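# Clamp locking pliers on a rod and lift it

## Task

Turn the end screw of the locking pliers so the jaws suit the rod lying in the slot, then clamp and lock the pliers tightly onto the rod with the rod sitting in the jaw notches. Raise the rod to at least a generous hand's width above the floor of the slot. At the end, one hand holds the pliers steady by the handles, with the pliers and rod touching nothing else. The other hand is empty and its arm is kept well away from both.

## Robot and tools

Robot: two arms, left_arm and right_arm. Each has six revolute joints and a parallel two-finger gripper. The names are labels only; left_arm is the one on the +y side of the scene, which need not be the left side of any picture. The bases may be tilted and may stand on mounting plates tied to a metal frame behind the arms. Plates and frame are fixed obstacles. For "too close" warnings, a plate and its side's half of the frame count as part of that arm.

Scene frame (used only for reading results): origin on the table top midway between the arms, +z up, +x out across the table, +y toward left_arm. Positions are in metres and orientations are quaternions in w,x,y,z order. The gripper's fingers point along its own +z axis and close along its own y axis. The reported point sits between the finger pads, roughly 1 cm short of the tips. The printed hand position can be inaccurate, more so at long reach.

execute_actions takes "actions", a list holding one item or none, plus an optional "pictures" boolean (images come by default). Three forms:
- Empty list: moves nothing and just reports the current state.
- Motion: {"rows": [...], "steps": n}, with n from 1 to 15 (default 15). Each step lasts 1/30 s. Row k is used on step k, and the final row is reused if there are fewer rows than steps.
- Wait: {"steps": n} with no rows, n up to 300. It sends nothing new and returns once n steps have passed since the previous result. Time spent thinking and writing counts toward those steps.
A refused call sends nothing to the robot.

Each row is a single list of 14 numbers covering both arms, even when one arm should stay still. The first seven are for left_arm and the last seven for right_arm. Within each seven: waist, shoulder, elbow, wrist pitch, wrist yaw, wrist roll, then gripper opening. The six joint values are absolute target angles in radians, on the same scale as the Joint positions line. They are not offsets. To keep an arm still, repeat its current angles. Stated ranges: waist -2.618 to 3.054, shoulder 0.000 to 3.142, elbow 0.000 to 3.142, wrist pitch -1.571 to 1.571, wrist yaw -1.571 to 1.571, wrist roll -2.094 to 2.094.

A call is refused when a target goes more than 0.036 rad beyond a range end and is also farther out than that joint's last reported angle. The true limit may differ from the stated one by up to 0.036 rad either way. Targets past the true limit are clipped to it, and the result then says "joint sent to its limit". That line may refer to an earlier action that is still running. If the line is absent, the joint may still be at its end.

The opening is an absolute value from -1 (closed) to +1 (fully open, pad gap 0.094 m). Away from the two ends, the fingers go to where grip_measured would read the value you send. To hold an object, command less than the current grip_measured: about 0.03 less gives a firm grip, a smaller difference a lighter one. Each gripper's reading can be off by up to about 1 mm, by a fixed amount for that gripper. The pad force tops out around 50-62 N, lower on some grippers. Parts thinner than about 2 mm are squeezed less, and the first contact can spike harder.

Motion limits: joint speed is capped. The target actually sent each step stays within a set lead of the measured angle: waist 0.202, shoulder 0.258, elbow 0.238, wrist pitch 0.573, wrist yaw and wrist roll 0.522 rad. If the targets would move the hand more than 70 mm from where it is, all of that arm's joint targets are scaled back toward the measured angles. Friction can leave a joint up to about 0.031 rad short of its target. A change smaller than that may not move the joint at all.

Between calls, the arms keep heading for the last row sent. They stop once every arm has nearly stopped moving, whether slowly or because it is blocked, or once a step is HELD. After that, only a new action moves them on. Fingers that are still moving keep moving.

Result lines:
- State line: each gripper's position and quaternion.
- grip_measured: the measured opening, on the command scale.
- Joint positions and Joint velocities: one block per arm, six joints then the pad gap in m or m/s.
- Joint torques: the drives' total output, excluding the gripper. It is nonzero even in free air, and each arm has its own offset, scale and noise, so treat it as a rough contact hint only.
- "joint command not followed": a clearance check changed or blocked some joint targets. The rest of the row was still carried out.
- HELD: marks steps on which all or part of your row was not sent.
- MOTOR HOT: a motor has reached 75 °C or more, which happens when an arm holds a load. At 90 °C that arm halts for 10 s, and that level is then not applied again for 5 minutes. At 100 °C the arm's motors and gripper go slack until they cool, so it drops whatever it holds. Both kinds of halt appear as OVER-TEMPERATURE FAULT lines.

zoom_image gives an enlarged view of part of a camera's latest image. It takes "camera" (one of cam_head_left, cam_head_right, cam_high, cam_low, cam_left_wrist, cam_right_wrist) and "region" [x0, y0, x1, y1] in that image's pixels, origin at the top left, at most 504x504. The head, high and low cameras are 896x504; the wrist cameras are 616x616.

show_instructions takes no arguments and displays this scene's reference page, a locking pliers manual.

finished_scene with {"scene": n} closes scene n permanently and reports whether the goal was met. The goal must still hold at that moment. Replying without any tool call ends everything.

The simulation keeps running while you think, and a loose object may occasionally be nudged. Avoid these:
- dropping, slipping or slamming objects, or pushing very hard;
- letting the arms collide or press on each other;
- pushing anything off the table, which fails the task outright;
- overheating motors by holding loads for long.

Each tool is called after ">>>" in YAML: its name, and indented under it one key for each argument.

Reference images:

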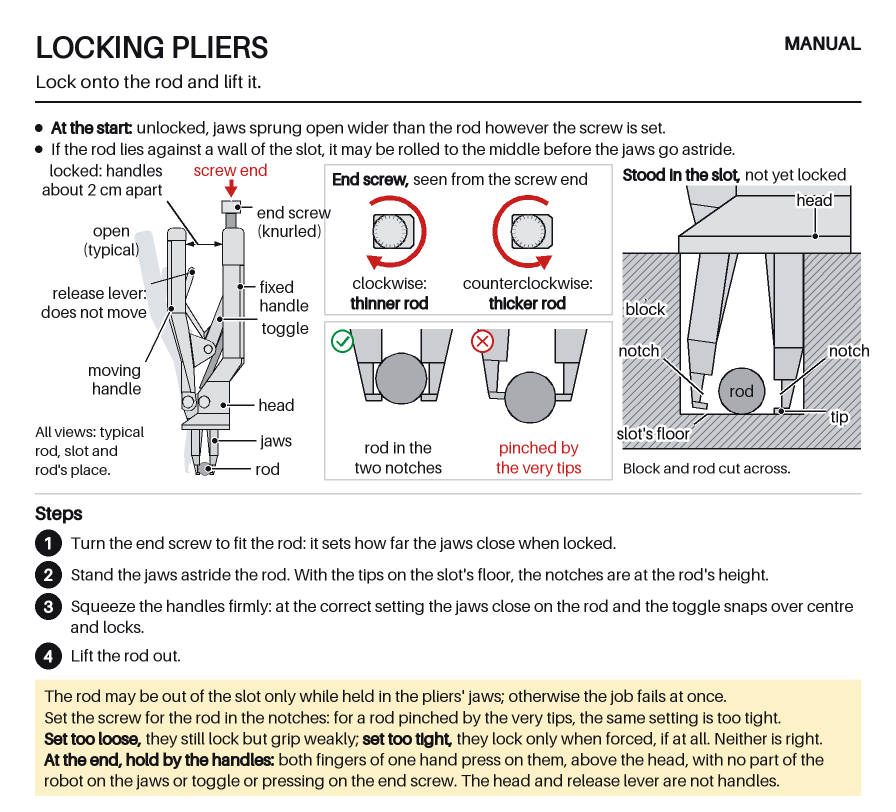

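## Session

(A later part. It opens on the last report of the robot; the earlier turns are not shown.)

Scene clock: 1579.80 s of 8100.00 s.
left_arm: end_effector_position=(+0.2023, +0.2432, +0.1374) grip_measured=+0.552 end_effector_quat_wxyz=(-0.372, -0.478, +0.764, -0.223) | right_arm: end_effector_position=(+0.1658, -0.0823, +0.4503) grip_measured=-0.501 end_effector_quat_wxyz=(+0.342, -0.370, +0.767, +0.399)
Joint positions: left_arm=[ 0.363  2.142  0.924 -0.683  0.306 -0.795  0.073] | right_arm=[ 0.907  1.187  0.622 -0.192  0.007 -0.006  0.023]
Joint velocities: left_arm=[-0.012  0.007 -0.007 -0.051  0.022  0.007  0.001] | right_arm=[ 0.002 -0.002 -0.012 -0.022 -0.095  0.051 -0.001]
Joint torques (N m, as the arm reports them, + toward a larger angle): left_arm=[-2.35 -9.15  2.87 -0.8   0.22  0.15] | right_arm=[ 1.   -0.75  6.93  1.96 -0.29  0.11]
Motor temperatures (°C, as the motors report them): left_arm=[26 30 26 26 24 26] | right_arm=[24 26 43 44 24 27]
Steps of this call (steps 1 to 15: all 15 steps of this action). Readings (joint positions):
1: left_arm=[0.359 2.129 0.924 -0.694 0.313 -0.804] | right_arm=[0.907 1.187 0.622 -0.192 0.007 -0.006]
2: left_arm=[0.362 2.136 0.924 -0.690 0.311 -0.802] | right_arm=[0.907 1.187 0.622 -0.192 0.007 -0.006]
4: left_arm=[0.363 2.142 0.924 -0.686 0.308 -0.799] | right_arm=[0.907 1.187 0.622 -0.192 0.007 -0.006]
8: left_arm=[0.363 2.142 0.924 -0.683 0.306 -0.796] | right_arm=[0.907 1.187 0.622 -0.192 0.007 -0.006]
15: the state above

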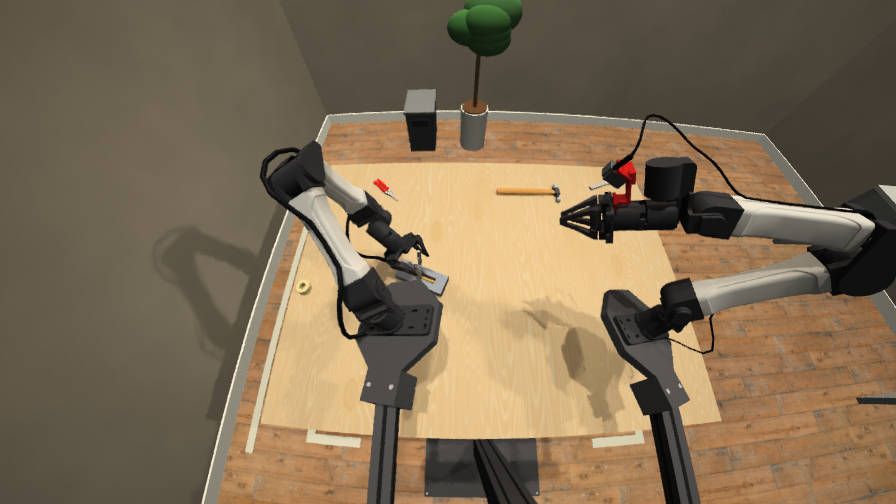

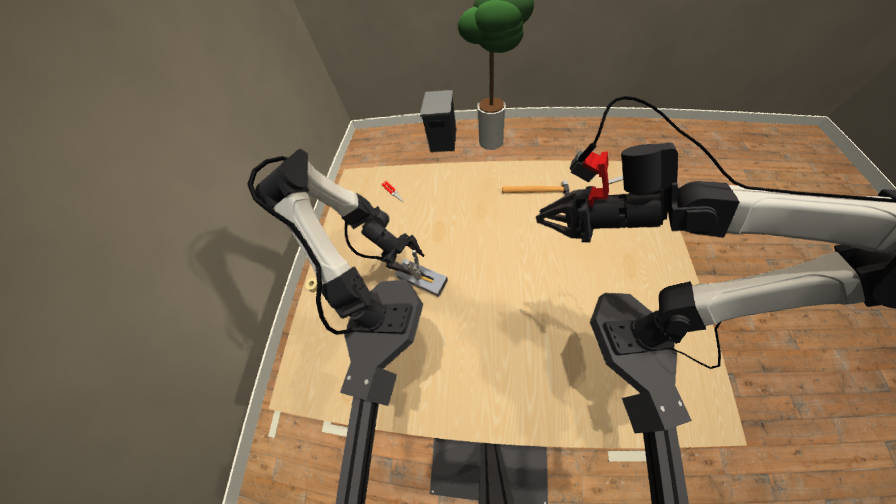

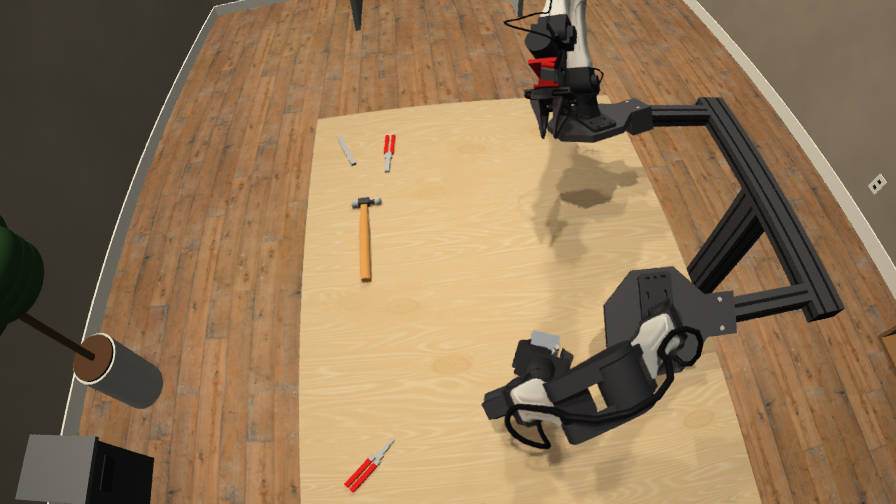

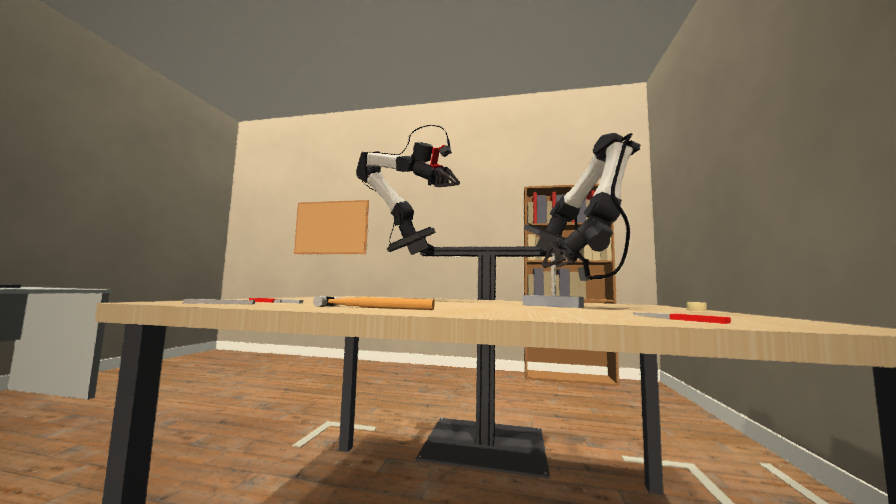

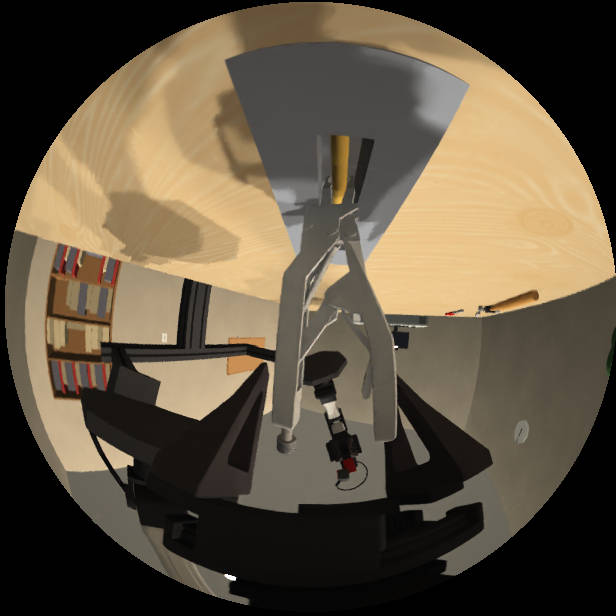

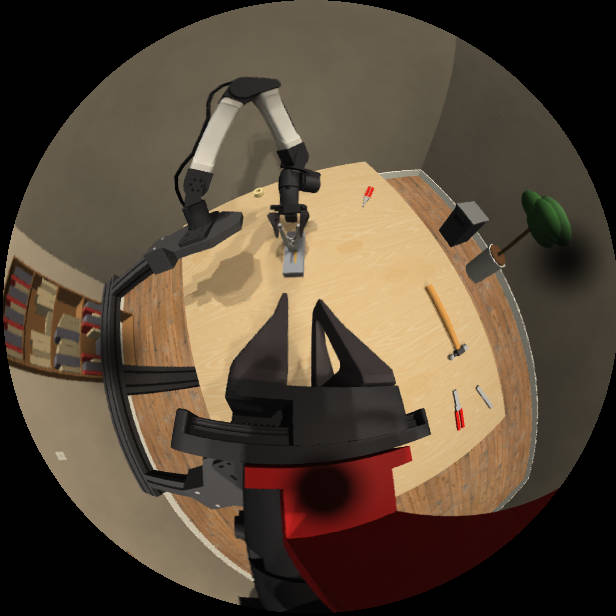

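>>> execute_actions:
  actions:
    - {"rows":[[0.375,2.154,0.943,-0.68,0.296,-0.788,0.52,0.9,1.2,0.6,-0.2,0,0,-0.5],[0.375,2.154,0.943,-0.68,0.296,-0.788,0.49,0.9,1.2,0.6,-0.2,0,0,-0.5],[0.375,2.154,0.943,-0.68,0.296,-0.788,0.46,0.9,1.2,0.6,-0.2,0,0,-0.5],[0.375,2.154,0.943,-0.68,0.296,-0.788,0.43,0.9,1.2,0.6,-0.2,0,0,-0.5],[0.375,2.154,0.943,-0.685,0.294,-0.788,0.40,0.9,1.2,0.6,-0.2,0,0,-0.5],[0.375,2.154,0.943,-0.685,0.292,-0.788,0.37,0.9,1.2,0.6,-0.2,0,0,-0.5],[0.375,2.154,0.943,-0.69,0.29,-0.788,0.34,0.9,1.2,0.6,-0.2,0,0,-0.5],[0.375,2.154,0.943,-0.69,0.288,-0.788,0.31,0.9,1.2,0.6,-0.2,0,0,-0.5],[0.375,2.154,0.943,-0.69,0.286,-0.788,0.28,0.9,1.2,0.6,-0.2,0,0,-0.5],[0.375,2.154,0.943,-0.695,0.285,-0.788,0.25,0.9,1.2,0.6,-0.2,0,0,-0.5],[0.375,2.154,0.943,-0.695,0.285,-0.788,0.22,0.9,1.2,0.6,-0.2,0,0,-0.5]],"steps":15}
  pictures: false

>>> execute_actions:
  actions:
    - {"rows":[[0.375,2.154,0.943,-0.7,0.285,-0.788,0.21,0.9,1.2,0.6,-0.2,0,0,-0.5],[0.375,2.154,0.943,-0.7,0.285,-0.788,0.2,0.9,1.2,0.6,-0.2,0,0,-0.5],[0.375,2.154,0.943,-0.7,0.285,-0.788,0.19,0.9,1.2,0.6,-0.2,0,0,-0.5],[0.375,2.154,0.943,-0.7,0.285,-0.788,0.18,0.9,1.2,0.6,-0.2,0,0,-0.5]],"steps":8}
  pictures: false

>>> execute_actions:
  actions:
    - {"rows":[[0.375,2.154,0.943,-0.7,0.285,-0.788,0.17,0.9,1.2,0.6,-0.2,0,0,-0.5],[0.375,2.154,0.943,-0.7,0.285,-0.788,0.16,0.9,1.2,0.6,-0.2,0,0,-0.5],[0.375,2.154,0.943,-0.7,0.285,-0.788,0.15,0.9,1.2,0.6,-0.2,0,0,-0.5],[0.375,2.154,0.943,-0.7,0.285,-0.788,0.14,0.9,1.2,0.6,-0.2,0,0,-0.5]],"steps":8}
  pictures: false

>>> execute_actions:
  actions:
    - {"rows":[[0.375,2.154,0.943,-0.705,0.285,-0.788,0.13,0.9,1.2,0.6,-0.2,0,0,-0.5],[0.375,2.154,0.943,-0.705,0.285,-0.788,0.12,0.9,1.2,0.6,-0.2,0,0,-0.5],[0.375,2.154,0.943,-0.705,0.285,-0.788,0.11,0.9,1.2,0.6,-0.2,0,0,-0.5],[0.375,2.154,0.943,-0.705,0.285,-0.788,0.10,0.9,1.2,0.6,-0.2,0,0,-0.5]],"steps":8}

Scene clock: 1595.33 s of 8100.00 s.
left_arm: end_effector_position=(+0.2006, +0.2436, +0.1379) grip_measured=+0.225 end_effector_quat_wxyz=(-0.374, -0.476, +0.765, -0.221) | right_arm: end_effector_position=(+0.1658, -0.0823, +0.4503) grip_measured=-0.501 end_effector_quat_wxyz=(+0.342, -0.370, +0.767, +0.399)
Joint positions: left_arm=[ 0.363  2.142  0.924 -0.69   0.301 -0.79   0.058] | right_arm=[ 0.907  1.187  0.622 -0.192  0.007 -0.006  0.023]
Joint velocities: left_arm=[-0.002 -0.002  0.002 -0.066 -0.022  0.022 -0.001] | right_arm=[-0.012  0.007 -0.002  0.007  0.022  0.022  0.001]
Joint torques (N m, as the arm reports them, + toward a larger angle): left_arm=[-2.33 -9.2   2.97 -0.99  0.18  0.09] | right_arm=[ 1.24 -0.96  6.94  2.   -0.28  0.11]
Motor temperatures (°C, as the motors report them): left_arm=[26 30 26 26 24 26] | right_arm=[24 26 43 44 24 27]
Steps of this call (steps 1 to 15: the robot went on to your last target; steps 16 to 451: nothing new was sent; steps 452 to 466: all 15 steps of this action). Readings (joint positions):
452: left_arm=[0.363 2.142 0.924 -0.683 0.305 -0.794] | right_arm=[0.907 1.187 0.622 -0.192 0.007 -0.006]
453: left_arm=[0.363 2.142 0.924 -0.683 0.305 -0.794] | right_arm=[0.907 1.187 0.622 -0.192 0.007 -0.006]
455: left_arm=[0.363 2.142 0.924 -0.683 0.305 -0.794] | right_arm=[0.907 1.187 0.622 -0.192 0.007 -0.006]
459: left_arm=[0.363 2.142 0.924 -0.683 0.304 -0.794] | right_arm=[0.907 1.187 0.622 -0.192 0.007 -0.006]
466: the state above

Scene clock: 1595.60 s of 8100.00 s.
left_arm: end_effector_position=(+0.1999, +0.2435, +0.1385) grip_measured=+0.186 end_effector_quat_wxyz=(-0.375, -0.474, +0.766, -0.221) | right_arm: end_effector_position=(+0.1658, -0.0823, +0.4503) grip_measured=-0.501 end_effector_quat_wxyz=(+0.342, -0.370, +0.767, +0.399)
Joint positions: left_arm=[ 0.363  2.142  0.924 -0.694  0.302 -0.786  0.056] | right_arm=[ 0.907  1.187  0.622 -0.192  0.007 -0.006  0.023]
Joint velocities: left_arm=[-0.017 -0.002  0.002 -0.007 -0.022  0.022 -0.   ] | right_arm=[-0.007 -0.007  0.007 -0.007  0.007 -0.037  0.001]
Joint torques (N m, as the arm reports them, + toward a larger angle): left_arm=[-2.37 -9.13  2.87 -1.02  0.14  0.07] | right_arm=[ 1.07 -0.75  6.89  1.97 -0.32  0.08]
Motor temperatures (°C, as the motors report them): left_arm=[26 30 26 26 24 26] | right_arm=[24 26 43 44 24 27]
Steps of this call (steps 1 to 8: all 8 steps of this action). Readings (joint positions):
1: left_arm=[0.363 2.142 0.924 -0.691 0.301 -0.790] | right_arm=[0.907 1.187 0.622 -0.192 0.007 -0.006]
2: left_arm=[0.363 2.142 0.924 -0.692 0.301 -0.789] | right_arm=[0.907 1.187 0.622 -0.192 0.007 -0.006]
4: left_arm=[0.363 2.142 0.924 -0.693 0.302 -0.787] | right_arm=[0.907 1.187 0.622 -0.192 0.007 -0.006]
8: the state above

Scene clock: 1595.87 s of 8100.00 s.
left_arm: end_effector_position=(+0.1996, +0.2434, +0.1387) grip_measured=+0.148 end_effector_quat_wxyz=(-0.376, -0.472, +0.766, -0.222) | right_arm: end_effector_position=(+0.1658, -0.0823, +0.4503) grip_measured=-0.501 end_effector_quat_wxyz=(+0.342, -0.370, +0.767, +0.399)
Joint positions: left_arm=[ 0.363  2.142  0.924 -0.695  0.302 -0.783  0.054] | right_arm=[ 0.907  1.187  0.622 -0.192  0.007 -0.006  0.023]
Joint velocities: left_arm=[ 0.012 -0.017 -0.012  0.037 -0.051 -0.037 -0.001] | right_arm=[-0.017 -0.007 -0.017  0.051 -0.037 -0.007 -0.001]
Joint torques (N m, as the arm reports them, + toward a larger angle): left_arm=[-2.4  -9.17  2.86 -1.02  0.15  0.06] | right_arm=[ 1.2  -1.06  7.01  1.96 -0.3   0.08]
Motor temperatures (°C, as the motors report them): left_arm=[26 30 26 26 24 26] | right_arm=[24 26 43 44 24 27]
Steps of this call (steps 1 to 8: all 8 steps of this action). Readings (joint positions):
1: left_arm=[0.363 2.142 0.924 -0.694 0.302 -0.785] | right_arm=[0.907 1.187 0.622 -0.192 0.007 -0.006]
2: left_arm=[0.363 2.142 0.924 -0.694 0.302 -0.785] | right_arm=[0.907 1.187 0.622 -0.192 0.007 -0.006]
4: left_arm=[0.363 2.142 0.924 -0.695 0.302 -0.784] | right_arm=[0.907 1.187 0.622 -0.192 0.007 -0.006]
8: the state above

Scene clock: 1596.13 s of 8100.00 s.
left_arm: end_effector_position=(+0.1994, +0.2434, +0.1388) grip_measured=+0.110 end_effector_quat_wxyz=(-0.375, -0.470, +0.767, -0.223) | right_arm: end_effector_position=(+0.1658, -0.0823, +0.4503) grip_measured=-0.501 end_effector_quat_wxyz=(+0.342, -0.370, +0.767, +0.399)
Joint positions: left_arm=[ 0.363  2.142  0.924 -0.696  0.302 -0.777  0.052] | right_arm=[ 0.907  1.187  0.622 -0.192  0.007 -0.006  0.023]
Joint velocities: left_arm=[-0.017 -0.002 -0.012 -0.066 -0.051  0.022  0.   ] | right_arm=[0.007 0.002 0.017 0.007 0.022 0.007 0.001]
Joint torques (N m, as the arm reports them, + toward a larger angle): left_arm=[-2.32 -9.14  2.89 -1.05  0.14 -0.03] | right_arm=[ 0.93 -0.88  6.89  2.   -0.32  0.11]
Motor temperatures (°C, as the motors report them): left_arm=[26 30 26 26 24 26] | right_arm=[24 26 43 44 24 27]
Steps of this call (steps 1 to 8: all 8 steps of this action). Readings (joint positions):
1: left_arm=[0.363 2.142 0.924 -0.696 0.302 -0.783] | right_arm=[0.907 1.187 0.622 -0.192 0.007 -0.006]
2: left_arm=[0.363 2.142 0.924 -0.696 0.302 -0.782] | right_arm=[0.907 1.187 0.622 -0.192 0.007 -0.006]
4: left_arm=[0.363 2.142 0.924 -0.696 0.302 -0.779] | right_arm=[0.907 1.187 0.622 -0.192 0.007 -0.006]
8: the state above

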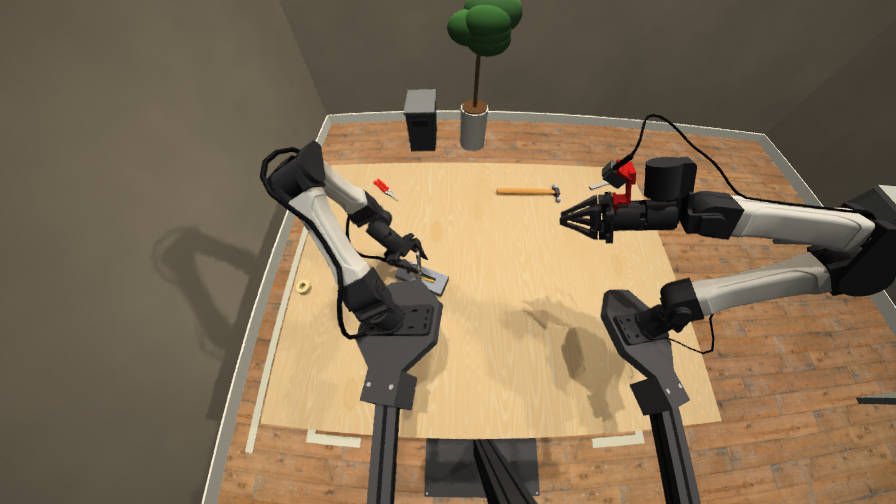

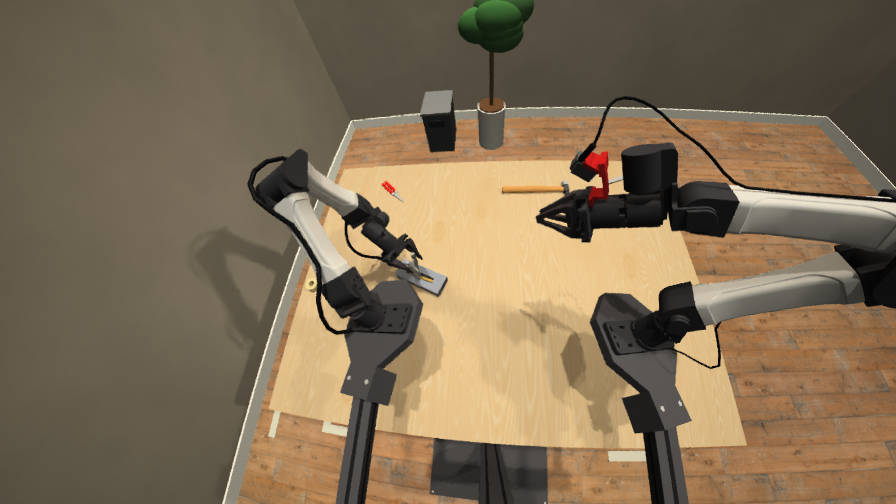

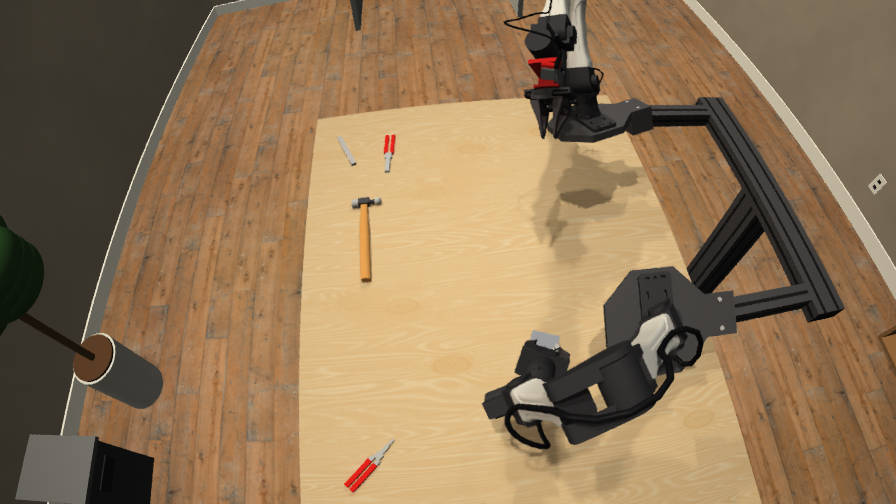

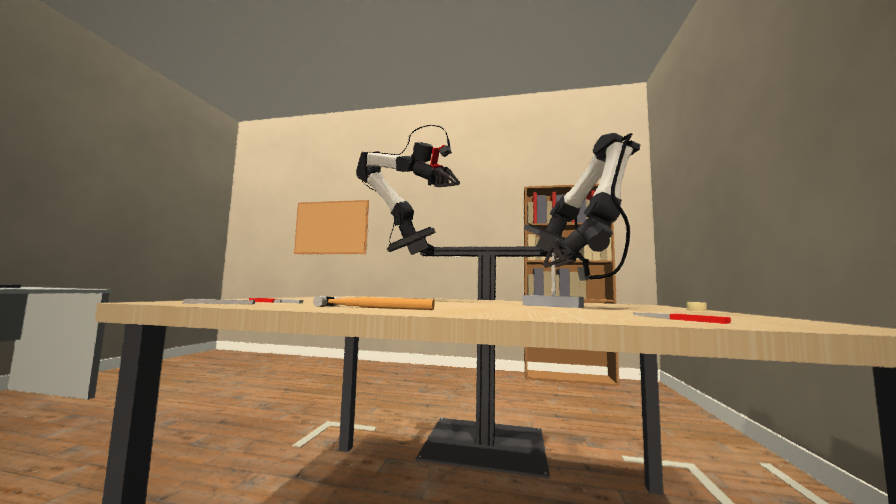

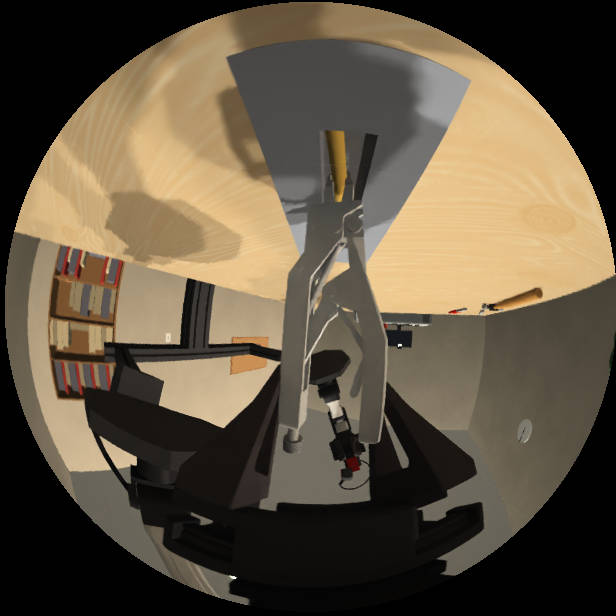

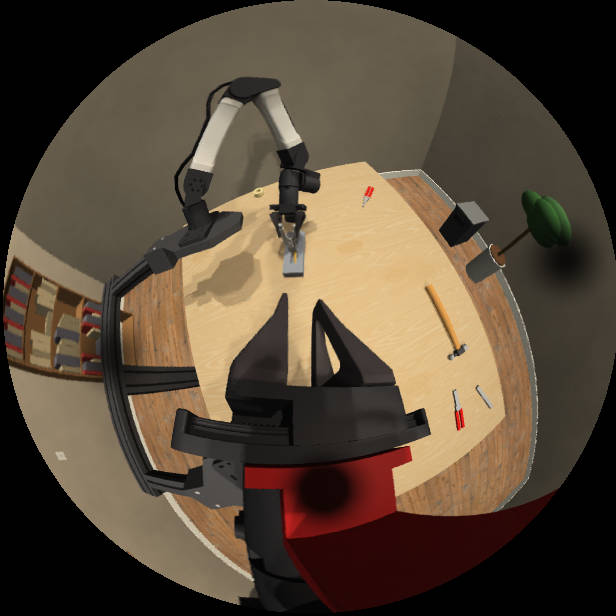

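>>> execute_actions:
  actions:
    - {"rows":[[0.375,2.154,0.943,-0.705,0.285,-0.78,0.09,0.9,1.2,0.6,-0.2,0,0,-0.5],[0.375,2.154,0.943,-0.705,0.285,-0.78,0.08,0.9,1.2,0.6,-0.2,0,0,-0.5],[0.375,2.154,0.943,-0.705,0.285,-0.78,0.07,0.9,1.2,0.6,-0.2,0,0,-0.5]],"steps":7}
  pictures: false

>>> execute_actions:
  actions:
    - {"rows":[[0.375,2.154,0.943,-0.705,0.285,-0.78,0.06,0.9,1.2,0.6,-0.2,0,0,-0.5],[0.375,2.154,0.943,-0.705,0.285,-0.78,0.05,0.9,1.2,0.6,-0.2,0,0,-0.5],[0.375,2.154,0.943,-0.705,0.285,-0.78,0.04,0.9,1.2,0.6,-0.2,0,0,-0.5]],"steps":7}
  pictures: false

>>> execute_actions:
  actions:
    - {"rows":[[0.375,2.154,0.943,-0.705,0.285,-0.78,0.03,0.9,1.2,0.6,-0.2,0,0,-0.5],[0.375,2.154,0.943,-0.705,0.285,-0.78,0.02,0.9,1.2,0.6,-0.2,0,0,-0.5],[0.375,2.154,0.943,-0.705,0.285,-0.78,0.01,0.9,1.2,0.6,-0.2,0,0,-0.5]],"steps":7}
  pictures: false

Scene clock: 1604.13 s of 8100.00 s.
left_arm: end_effector_position=(+0.1991, +0.2434, +0.1390) grip_measured=+0.080 end_effector_quat_wxyz=(-0.375, -0.467, +0.769, -0.224) | right_arm: end_effector_position=(+0.1658, -0.0823, +0.4503) grip_measured=-0.501 end_effector_quat_wxyz=(+0.342, -0.370, +0.767, +0.399)
Joint positions: left_arm=[ 0.363  2.142  0.924 -0.697  0.302 -0.768  0.051] | right_arm=[ 0.907  1.187  0.622 -0.192  0.007 -0.006  0.023]
Joint velocities: left_arm=[-0.002  0.012 -0.002 -0.022 -0.081  0.037 -0.001] | right_arm=[-0.002  0.012 -0.012 -0.051 -0.037 -0.022 -0.001]
Joint torques (N m, as the arm reports them, + toward a larger angle): left_arm=[-2.4  -9.1   2.87 -1.04  0.16 -0.02] | right_arm=[ 1.09 -0.84  6.89  1.93 -0.24  0.12]
Motor temperatures (°C, as the motors report them): left_arm=[26 31 26 26 24 26] | right_arm=[24 26 43 44 24 27]
Steps of this call (steps 1 to 15: the robot went on to your last target; steps 16 to 233: nothing new was sent; steps 234 to 240: all 7 steps of this action). Readings (joint positions):
234: left_arm=[0.363 2.142 0.924 -0.696 0.302 -0.776] | right_arm=[0.907 1.187 0.622 -0.192 0.007 -0.006]
235: left_arm=[0.363 2.142 0.924 -0.696 0.302 -0.774] | right_arm=[0.907 1.187 0.622 -0.192 0.007 -0.006]
237: left_arm=[0.363 2.142 0.924 -0.697 0.302 -0.771] | right_arm=[0.907 1.187 0.622 -0.192 0.007 -0.006]
240: the state above

Scene clock: 1604.37 s of 8100.00 s.
left_arm: end_effector_position=(+0.1987, +0.2435, +0.1391) grip_measured=+0.050 end_effector_quat_wxyz=(-0.375, -0.464, +0.771, -0.224) | right_arm: end_effector_position=(+0.1658, -0.0823, +0.4503) grip_measured=-0.501 end_effector_quat_wxyz=(+0.342, -0.370, +0.767, +0.399)
Joint positions: left_arm=[ 0.363  2.142  0.924 -0.699  0.3   -0.762  0.049] | right_arm=[ 0.907  1.187  0.622 -0.192  0.007 -0.006  0.023]
Joint velocities: left_arm=[-0.002  0.002 -0.017  0.007 -0.081 -0.007  0.   ] | right_arm=[ 0.002 -0.017 -0.002  0.022  0.022 -0.037 -0.001]
Joint torques (N m, as the arm reports them, + toward a larger angle): left_arm=[-2.38 -9.14  2.88 -1.05  0.16 -0.09] | right_arm=[ 1.09 -0.96  6.9   1.99 -0.34  0.1 ]
Motor temperatures (°C, as the motors report them): left_arm=[26 31 26 26 24 26] | right_arm=[24 26 43 44 24 27]
Steps of this call (steps 1 to 7: all 7 steps of this action). Readings (joint positions):
1: left_arm=[0.363 2.142 0.924 -0.698 0.302 -0.768] | right_arm=[0.907 1.187 0.622 -0.192 0.007 -0.006]
2: left_arm=[0.363 2.142 0.924 -0.698 0.302 -0.767] | right_arm=[0.907 1.187 0.622 -0.192 0.007 -0.006]
4: left_arm=[0.363 2.142 0.924 -0.699 0.301 -0.765] | right_arm=[0.907 1.187 0.622 -0.192 0.007 -0.006]
7: the state above

Scene clock: 1604.60 s of 8100.00 s.
left_arm: end_effector_position=(+0.1981, +0.2437, +0.1392) grip_measured=+0.019 end_effector_quat_wxyz=(-0.375, -0.461, +0.772, -0.224) | right_arm: end_effector_position=(+0.1658, -0.0823, +0.4503) grip_measured=-0.501 end_effector_quat_wxyz=(+0.342, -0.370, +0.767, +0.399)
Joint positions: left_arm=[ 0.363  2.142  0.924 -0.701  0.298 -0.755  0.048] | right_arm=[ 0.907  1.187  0.622 -0.192  0.007 -0.006  0.023]
Joint velocities: left_arm=[-0.007 -0.002 -0.007 -0.037 -0.051 -0.037  0.   ] | right_arm=[-0.012  0.002  0.002 -0.051  0.007  0.037 -0.002]
Joint torques (N m, as the arm reports them, + toward a larger angle): left_arm=[-2.38 -9.13  2.86 -1.02  0.21 -0.16] | right_arm=[ 1.01 -0.68  7.14  1.98 -0.3   0.1 ]
Motor temperatures (°C, as the motors report them): left_arm=[26 31 26 26 24 26] | right_arm=[24 26 43 44 24 27]
Steps of this call (steps 1 to 7: all 7 steps of this action). Readings (joint positions):
1: left_arm=[0.363 2.142 0.924 -0.699 0.300 -0.762] | right_arm=[0.907 1.187 0.622 -0.192 0.007 -0.006]
2: left_arm=[0.363 2.142 0.924 -0.700 0.300 -0.761] | right_arm=[0.907 1.187 0.622 -0.192 0.007 -0.006]
4: left_arm=[0.363 2.142 0.924 -0.701 0.299 -0.758] | right_arm=[0.907 1.187 0.622 -0.192 0.007 -0.006]
7: the state above

>>> execute_actions:
  actions:
    - {"rows":[[0.375,2.154,0.943,-0.71,0.285,-0.76,0.0,0.9,1.2,0.6,-0.2,0,0,-0.5],[0.375,2.154,0.943,-0.71,0.285,-0.76,-0.01,0.9,1.2,0.6,-0.2,0,0,-0.5],[0.375,2.154,0.943,-0.71,0.285,-0.76,-0.02,0.9,1.2,0.6,-0.2,0,0,-0.5]],"steps":7}
  pictures: false

>>> execute_actions:
  actions:
    - {"rows":[[0.375,2.154,0.943,-0.71,0.285,-0.76,-0.03,0.9,1.2,0.6,-0.2,0,0,-0.5],[0.375,2.154,0.943,-0.71,0.285,-0.76,-0.04,0.9,1.2,0.6,-0.2,0,0,-0.5],[0.375,2.154,0.943,-0.71,0.285,-0.76,-0.05,0.9,1.2,0.6,-0.2,0,0,-0.5]],"steps":7}
  pictures: false

>>> execute_actions:
  actions:
    - {"rows":[[0.375,2.154,0.943,-0.71,0.285,-0.76,-0.06,0.9,1.2,0.6,-0.2,0,0,-0.5],[0.375,2.154,0.943,-0.71,0.285,-0.76,-0.07,0.9,1.2,0.6,-0.2,0,0,-0.5],[0.375,2.154,0.943,-0.71,0.285,-0.76,-0.08,0.9,1.2,0.6,-0.2,0,0,-0.5]],"steps":7}

Scene clock: 1612.37 s of 8100.00 s.
left_arm: end_effector_position=(+0.1968, +0.2442, +0.1395) grip_measured=-0.014 end_effector_quat_wxyz=(-0.375, -0.454, +0.776, -0.225) | right_arm: end_effector_position=(+0.1658, -0.0823, +0.4503) grip_measured=-0.501 end_effector_quat_wxyz=(+0.342, -0.370, +0.767, +0.399)
Joint positions: left_arm=[ 0.363  2.142  0.924 -0.706  0.294 -0.739  0.046] | right_arm=[ 0.907  1.187  0.622 -0.192  0.007 -0.006  0.023]
Joint velocities: left_arm=[ 0.007 -0.007 -0.002  0.022  0.051 -0.037 -0.002] | right_arm=[-0.002  0.017 -0.012  0.007 -0.007 -0.007  0.002]
Joint torques (N m, as the arm reports them, + toward a larger angle): left_arm=[-2.39 -9.03  2.8  -0.95  0.21 -0.1 ] | right_arm=[ 1.15 -0.8   7.1   1.97 -0.29  0.11]
Motor temperatures (°C, as the motors report them): left_arm=[26 31 26 26 24 26] | right_arm=[24 26 43 44 24 27]
Steps of this call (steps 1 to 15: the robot went on to your last target; steps 16 to 226: nothing new was sent; steps 227 to 233: all 7 steps of this action). Readings (joint positions):
227: left_arm=[0.363 2.142 0.924 -0.702 0.298 -0.752] | right_arm=[0.907 1.187 0.622 -0.192 0.007 -0.006]
228: left_arm=[0.363 2.142 0.924 -0.703 0.297 -0.748] | right_arm=[0.907 1.187 0.622 -0.192 0.007 -0.006]
230: left_arm=[0.363 2.142 0.924 -0.705 0.295 -0.742] | right_arm=[0.907 1.187 0.622 -0.192 0.007 -0.006]
233: the state above

Scene clock: 1612.60 s of 8100.00 s.
left_arm: end_effector_position=(+0.1966, +0.2443, +0.1395) grip_measured=-0.043 end_effector_quat_wxyz=(-0.376, -0.457, +0.775, -0.223) | right_arm: end_effector_position=(+0.1658, -0.0823, +0.4503) grip_measured=-0.501 end_effector_quat_wxyz=(+0.342, -0.370, +0.767, +0.399)
Joint positions: left_arm=[ 0.363  2.142  0.924 -0.707  0.293 -0.746  0.045] | right_arm=[ 0.907  1.187  0.622 -0.192  0.007 -0.006  0.023]
Joint velocities: left_arm=[ 0.007  0.002 -0.007 -0.022  0.007 -0.081  0.002] | right_arm=[ 0.012 -0.002  0.012  0.051  0.022 -0.037 -0.001]
Joint torques (N m, as the arm reports them, + toward a larger angle): left_arm=[-2.37 -9.14  2.82 -1.01  0.23 -0.02] | right_arm=[ 1.02 -0.86  6.88  2.   -0.32  0.09]
Motor temperatures (°C, as the motors report them): left_arm=[26 31 26 26 24 26] | right_arm=[24 26 43 44 24 27]
Steps of this call (steps 1 to 7: all 7 steps of this action). Readings (joint positions):
1: left_arm=[0.363 2.142 0.924 -0.707 0.293 -0.741] | right_arm=[0.907 1.187 0.622 -0.192 0.007 -0.006]
2: left_arm=[0.363 2.142 0.924 -0.707 0.293 -0.743] | right_arm=[0.907 1.187 0.622 -0.192 0.007 -0.006]
4: left_arm=[0.363 2.142 0.924 -0.707 0.293 -0.746] | right_arm=[0.907 1.187 0.622 -0.192 0.007 -0.006]
7: the state above

Scene clock: 1612.83 s of 8100.00 s.
left_arm: end_effector_position=(+0.1966, +0.2443, +0.1395) grip_measured=-0.065 end_effector_quat_wxyz=(-0.376, -0.457, +0.775, -0.223) | right_arm: end_effector_position=(+0.1658, -0.0823, +0.4503) grip_measured=-0.501 end_effector_quat_wxyz=(+0.342, -0.370, +0.767, +0.399)
Joint positions: left_arm=[ 0.363  2.142  0.924 -0.707  0.293 -0.747  0.044] | right_arm=[ 0.907  1.187  0.622 -0.192  0.007 -0.006  0.023]
Joint velocities: left_arm=[-0.002 -0.002  0.007 -0.007 -0.007  0.037 -0.   ] | right_arm=[ 0.002  0.007  0.007  0.022  0.037 -0.022 -0.   ]
Joint torques (N m, as the arm reports them, + toward a larger angle): left_arm=[-2.35 -9.12  2.85 -1.01  0.23 -0.03] | right_arm=[ 1.08 -0.75  7.06  1.98 -0.35  0.11]
Motor temperatures (°C, as the motors report them): left_arm=[26 31 26 26 24 26] | right_arm=[24 26 43 44 24 27]
Steps of this call (steps 1 to 7: all 7 steps of this action). Readings (joint positions):
1: left_arm=[0.363 2.142 0.924 -0.707 0.293 -0.746] | right_arm=[0.907 1.187 0.622 -0.192 0.007 -0.006]
2: left_arm=[0.363 2.142 0.924 -0.707 0.293 -0.747] | right_arm=[0.907 1.187 0.622 -0.192 0.007 -0.006]
4: left_arm=[0.363 2.142 0.924 -0.707 0.293 -0.747] | right_arm=[0.907 1.187 0.622 -0.192 0.007 -0.006]
7: the state above

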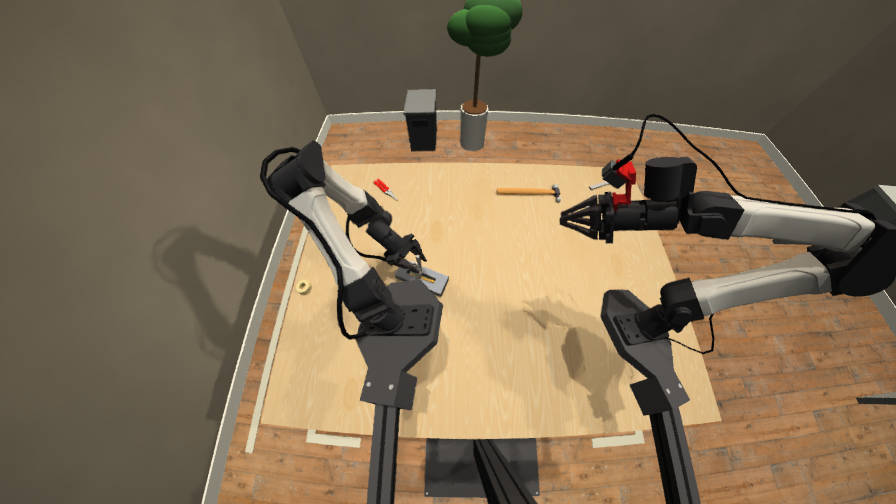

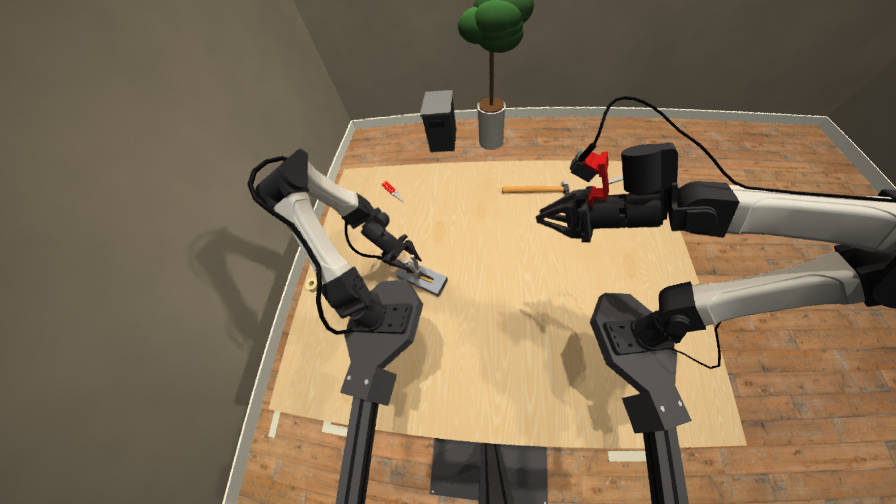

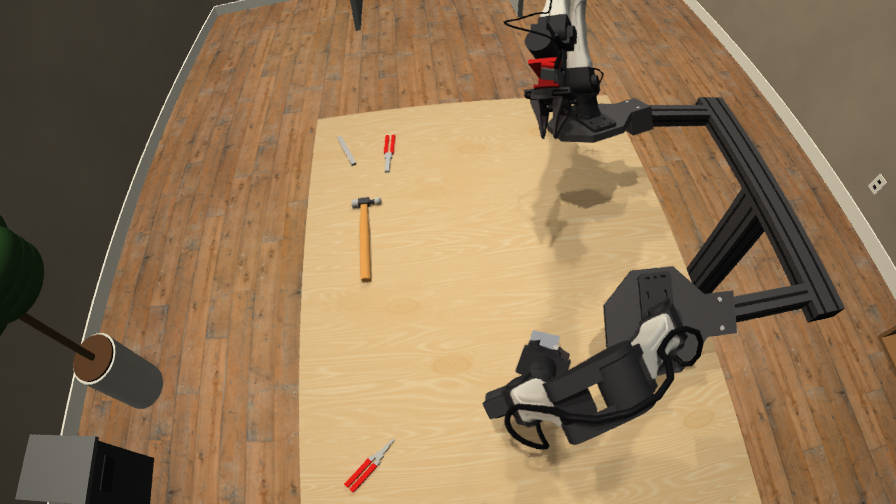

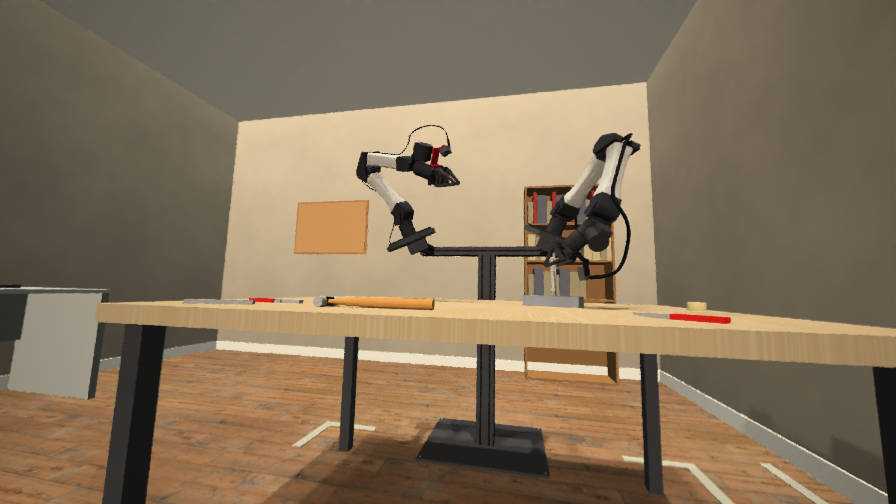

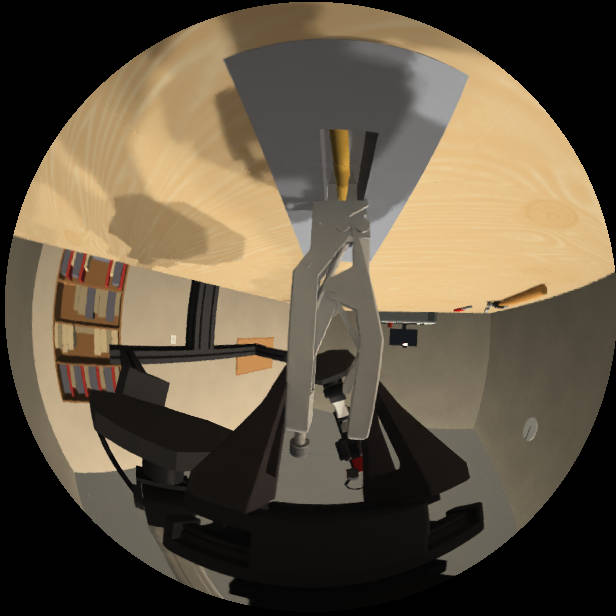

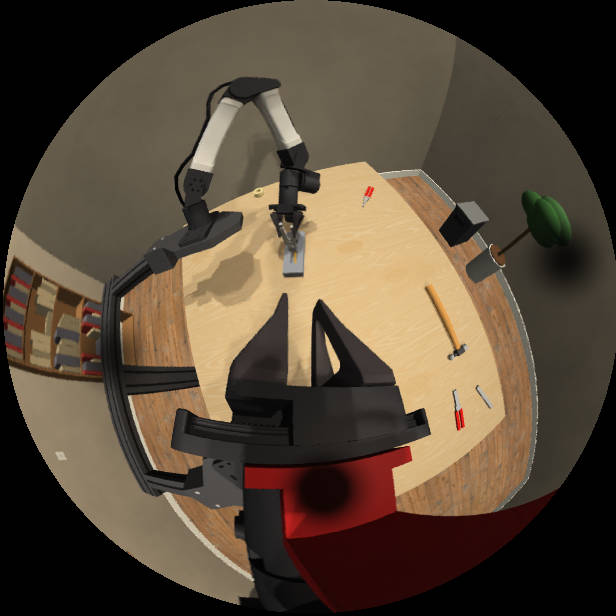

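>>> execute_actions:
  actions:
    - {"rows":[[0.36,2.138,0.92,-0.72,0.3,-0.752,-0.09,0.9,1.2,0.6,-0.2,0,0,-0.5],[0.352,2.127,0.908,-0.728,0.302,-0.756,-0.09,0.9,1.2,0.6,-0.2,0,0,-0.5],[0.35,2.122,0.906,-0.733,0.303,-0.758,-0.09,0.9,1.2,0.6,-0.2,0,0,-0.5],[0.348,2.116,0.904,-0.738,0.304,-0.76,-0.09,0.9,1.2,0.6,-0.2,0,0,-0.5],[0.346,2.109,0.902,-0.743,0.305,-0.763,-0.09,0.9,1.2,0.6,-0.2,0,0,-0.5],[0.343,2.102,0.9,-0.748,0.306,-0.766,-0.09,0.9,1.2,0.6,-0.2,0,0,-0.5],[0.341,2.095,0.898,-0.753,0.307,-0.768,-0.09,0.9,1.2,0.6,-0.2,0,0,-0.5],[0.338,2.088,0.896,-0.758,0.308,-0.771,-0.09,0.9,1.2,0.6,-0.2,0,0,-0.5],[0.336,2.081,0.894,-0.763,0.309,-0.773,-0.09,0.9,1.2,0.6,-0.2,0,0,-0.5],[0.334,2.074,0.892,-0.768,0.31,-0.776,-0.09,0.9,1.2,0.6,-0.2,0,0,-0.5],[0.331,2.067,0.89,-0.773,0.311,-0.778,-0.09,0.9,1.2,0.6,-0.2,0,0,-0.5],[0.329,2.06,0.888,-0.778,0.312,-0.781,-0.09,0.9,1.2,0.6,-0.2,0,0,-0.5],[0.327,2.054,0.886,-0.778,0.312,-0.783,-0.09,0.9,1.2,0.6,-0.2,0,0,-0.5]],"steps":15}

Scene clock: 1632.13 s of 8100.00 s.
left_arm: end_effector_position=(+0.1991, +0.2460, +0.1554) grip_measured=-0.072 end_effector_quat_wxyz=(-0.369, -0.458, +0.778, -0.220) | right_arm: end_effector_position=(+0.1658, -0.0823, +0.4503) grip_measured=-0.501 end_effector_quat_wxyz=(+0.342, -0.370, +0.767, +0.399)
Joint positions: left_arm=[ 0.34   2.071  0.906 -0.739  0.29  -0.771  0.044] | right_arm=[ 0.907  1.187  0.622 -0.192  0.007 -0.006  0.023]
Joint velocities: left_arm=[-0.037 -0.09   0.007 -0.11  -0.022 -0.081 -0.002] | right_arm=[-0.007 -0.002 -0.007  0.007  0.007  0.022 -0.   ]
Joint torques (N m, as the arm reports them, + toward a larger angle): left_arm=[ -4.09 -11.31  -0.04  -1.24   0.54   0.04] | right_arm=[ 1.34 -0.8   6.96  1.98 -0.29  0.12]
Motor temperatures (°C, as the motors report them): left_arm=[26 31 25 27 24 26] | right_arm=[24 26 43 44 24 27]
Steps of this call (steps 1 to 15: the robot went on to your last target; steps 16 to 564: nothing new was sent; steps 565 to 579: all 15 steps of this action). Readings (joint positions):
565: left_arm=[0.363 2.142 0.924 -0.707 0.293 -0.747] | right_arm=[0.907 1.187 0.622 -0.192 0.007 -0.006]
566: left_arm=[0.363 2.142 0.924 -0.707 0.293 -0.747] | right_arm=[0.907 1.187 0.622 -0.192 0.007 -0.006]
568: left_arm=[0.363 2.140 0.924 -0.707 0.293 -0.748] | right_arm=[0.907 1.187 0.622 -0.192 0.007 -0.006]
572: left_arm=[0.358 2.119 0.922 -0.713 0.290 -0.757] | right_arm=[0.907 1.187 0.622 -0.192 0.007 -0.006]
579: the state above

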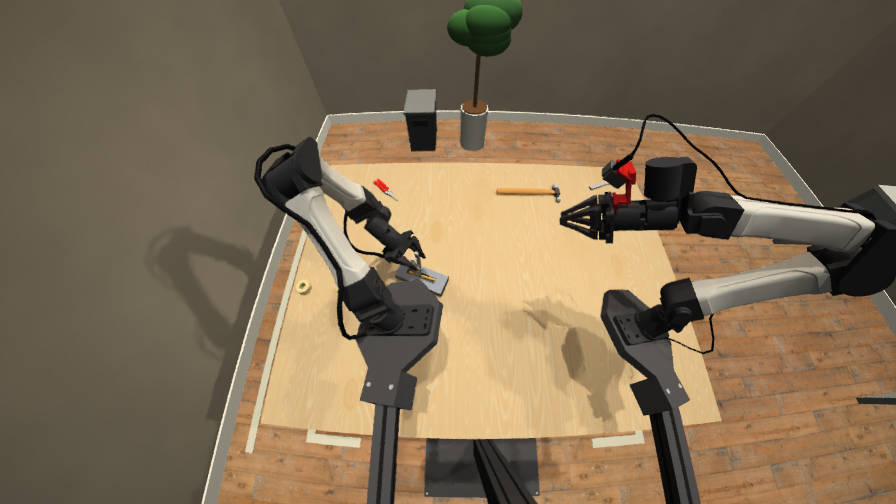

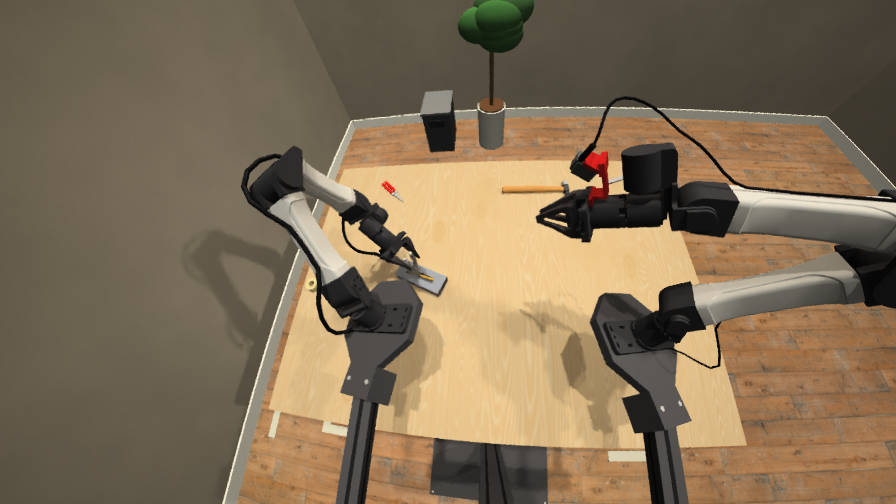

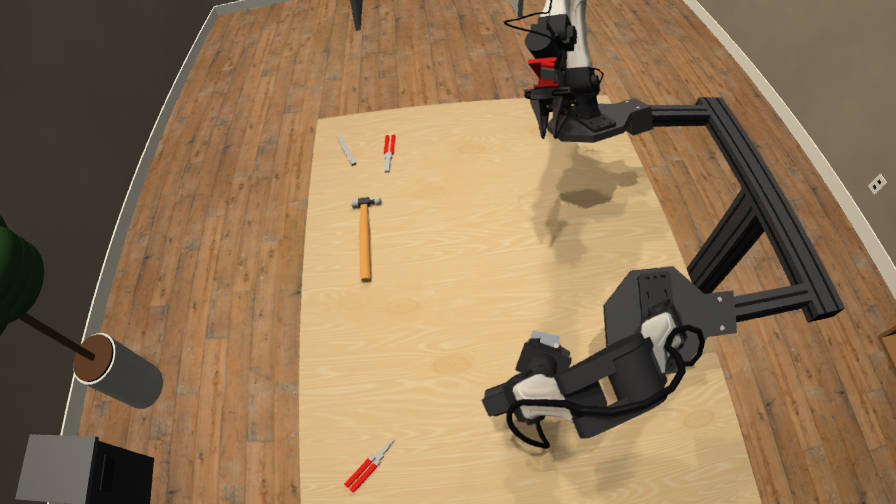

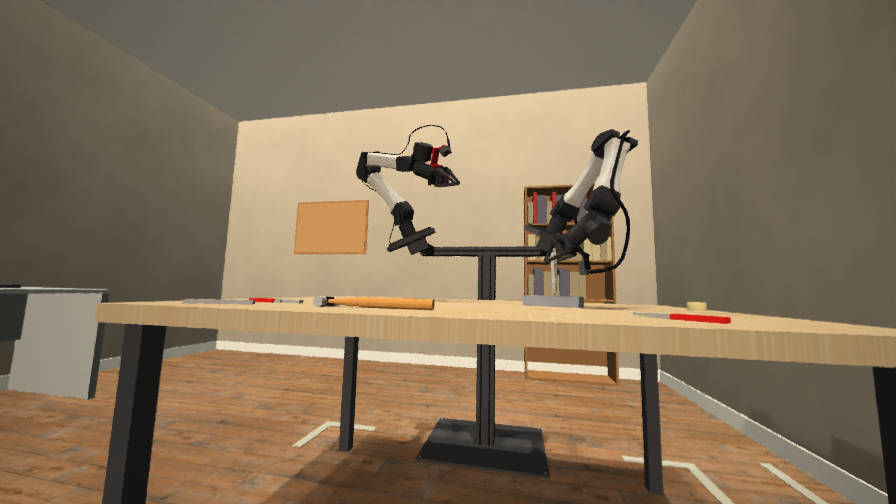

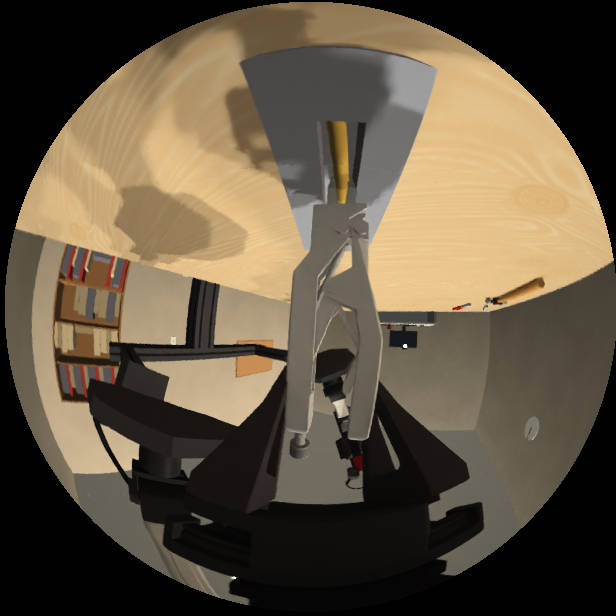

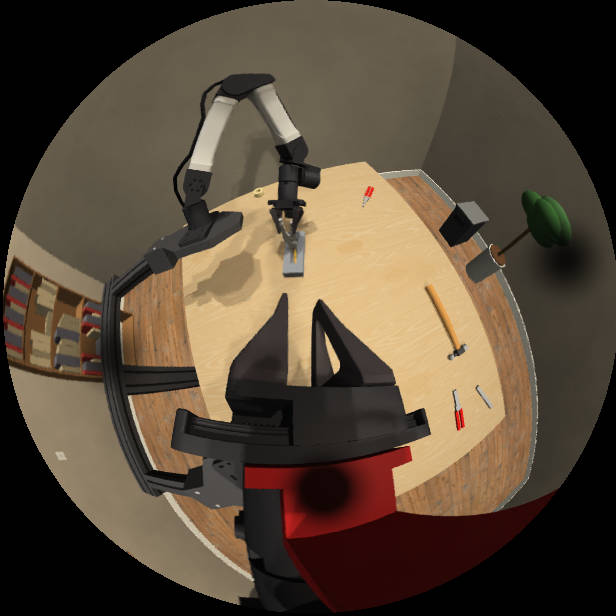

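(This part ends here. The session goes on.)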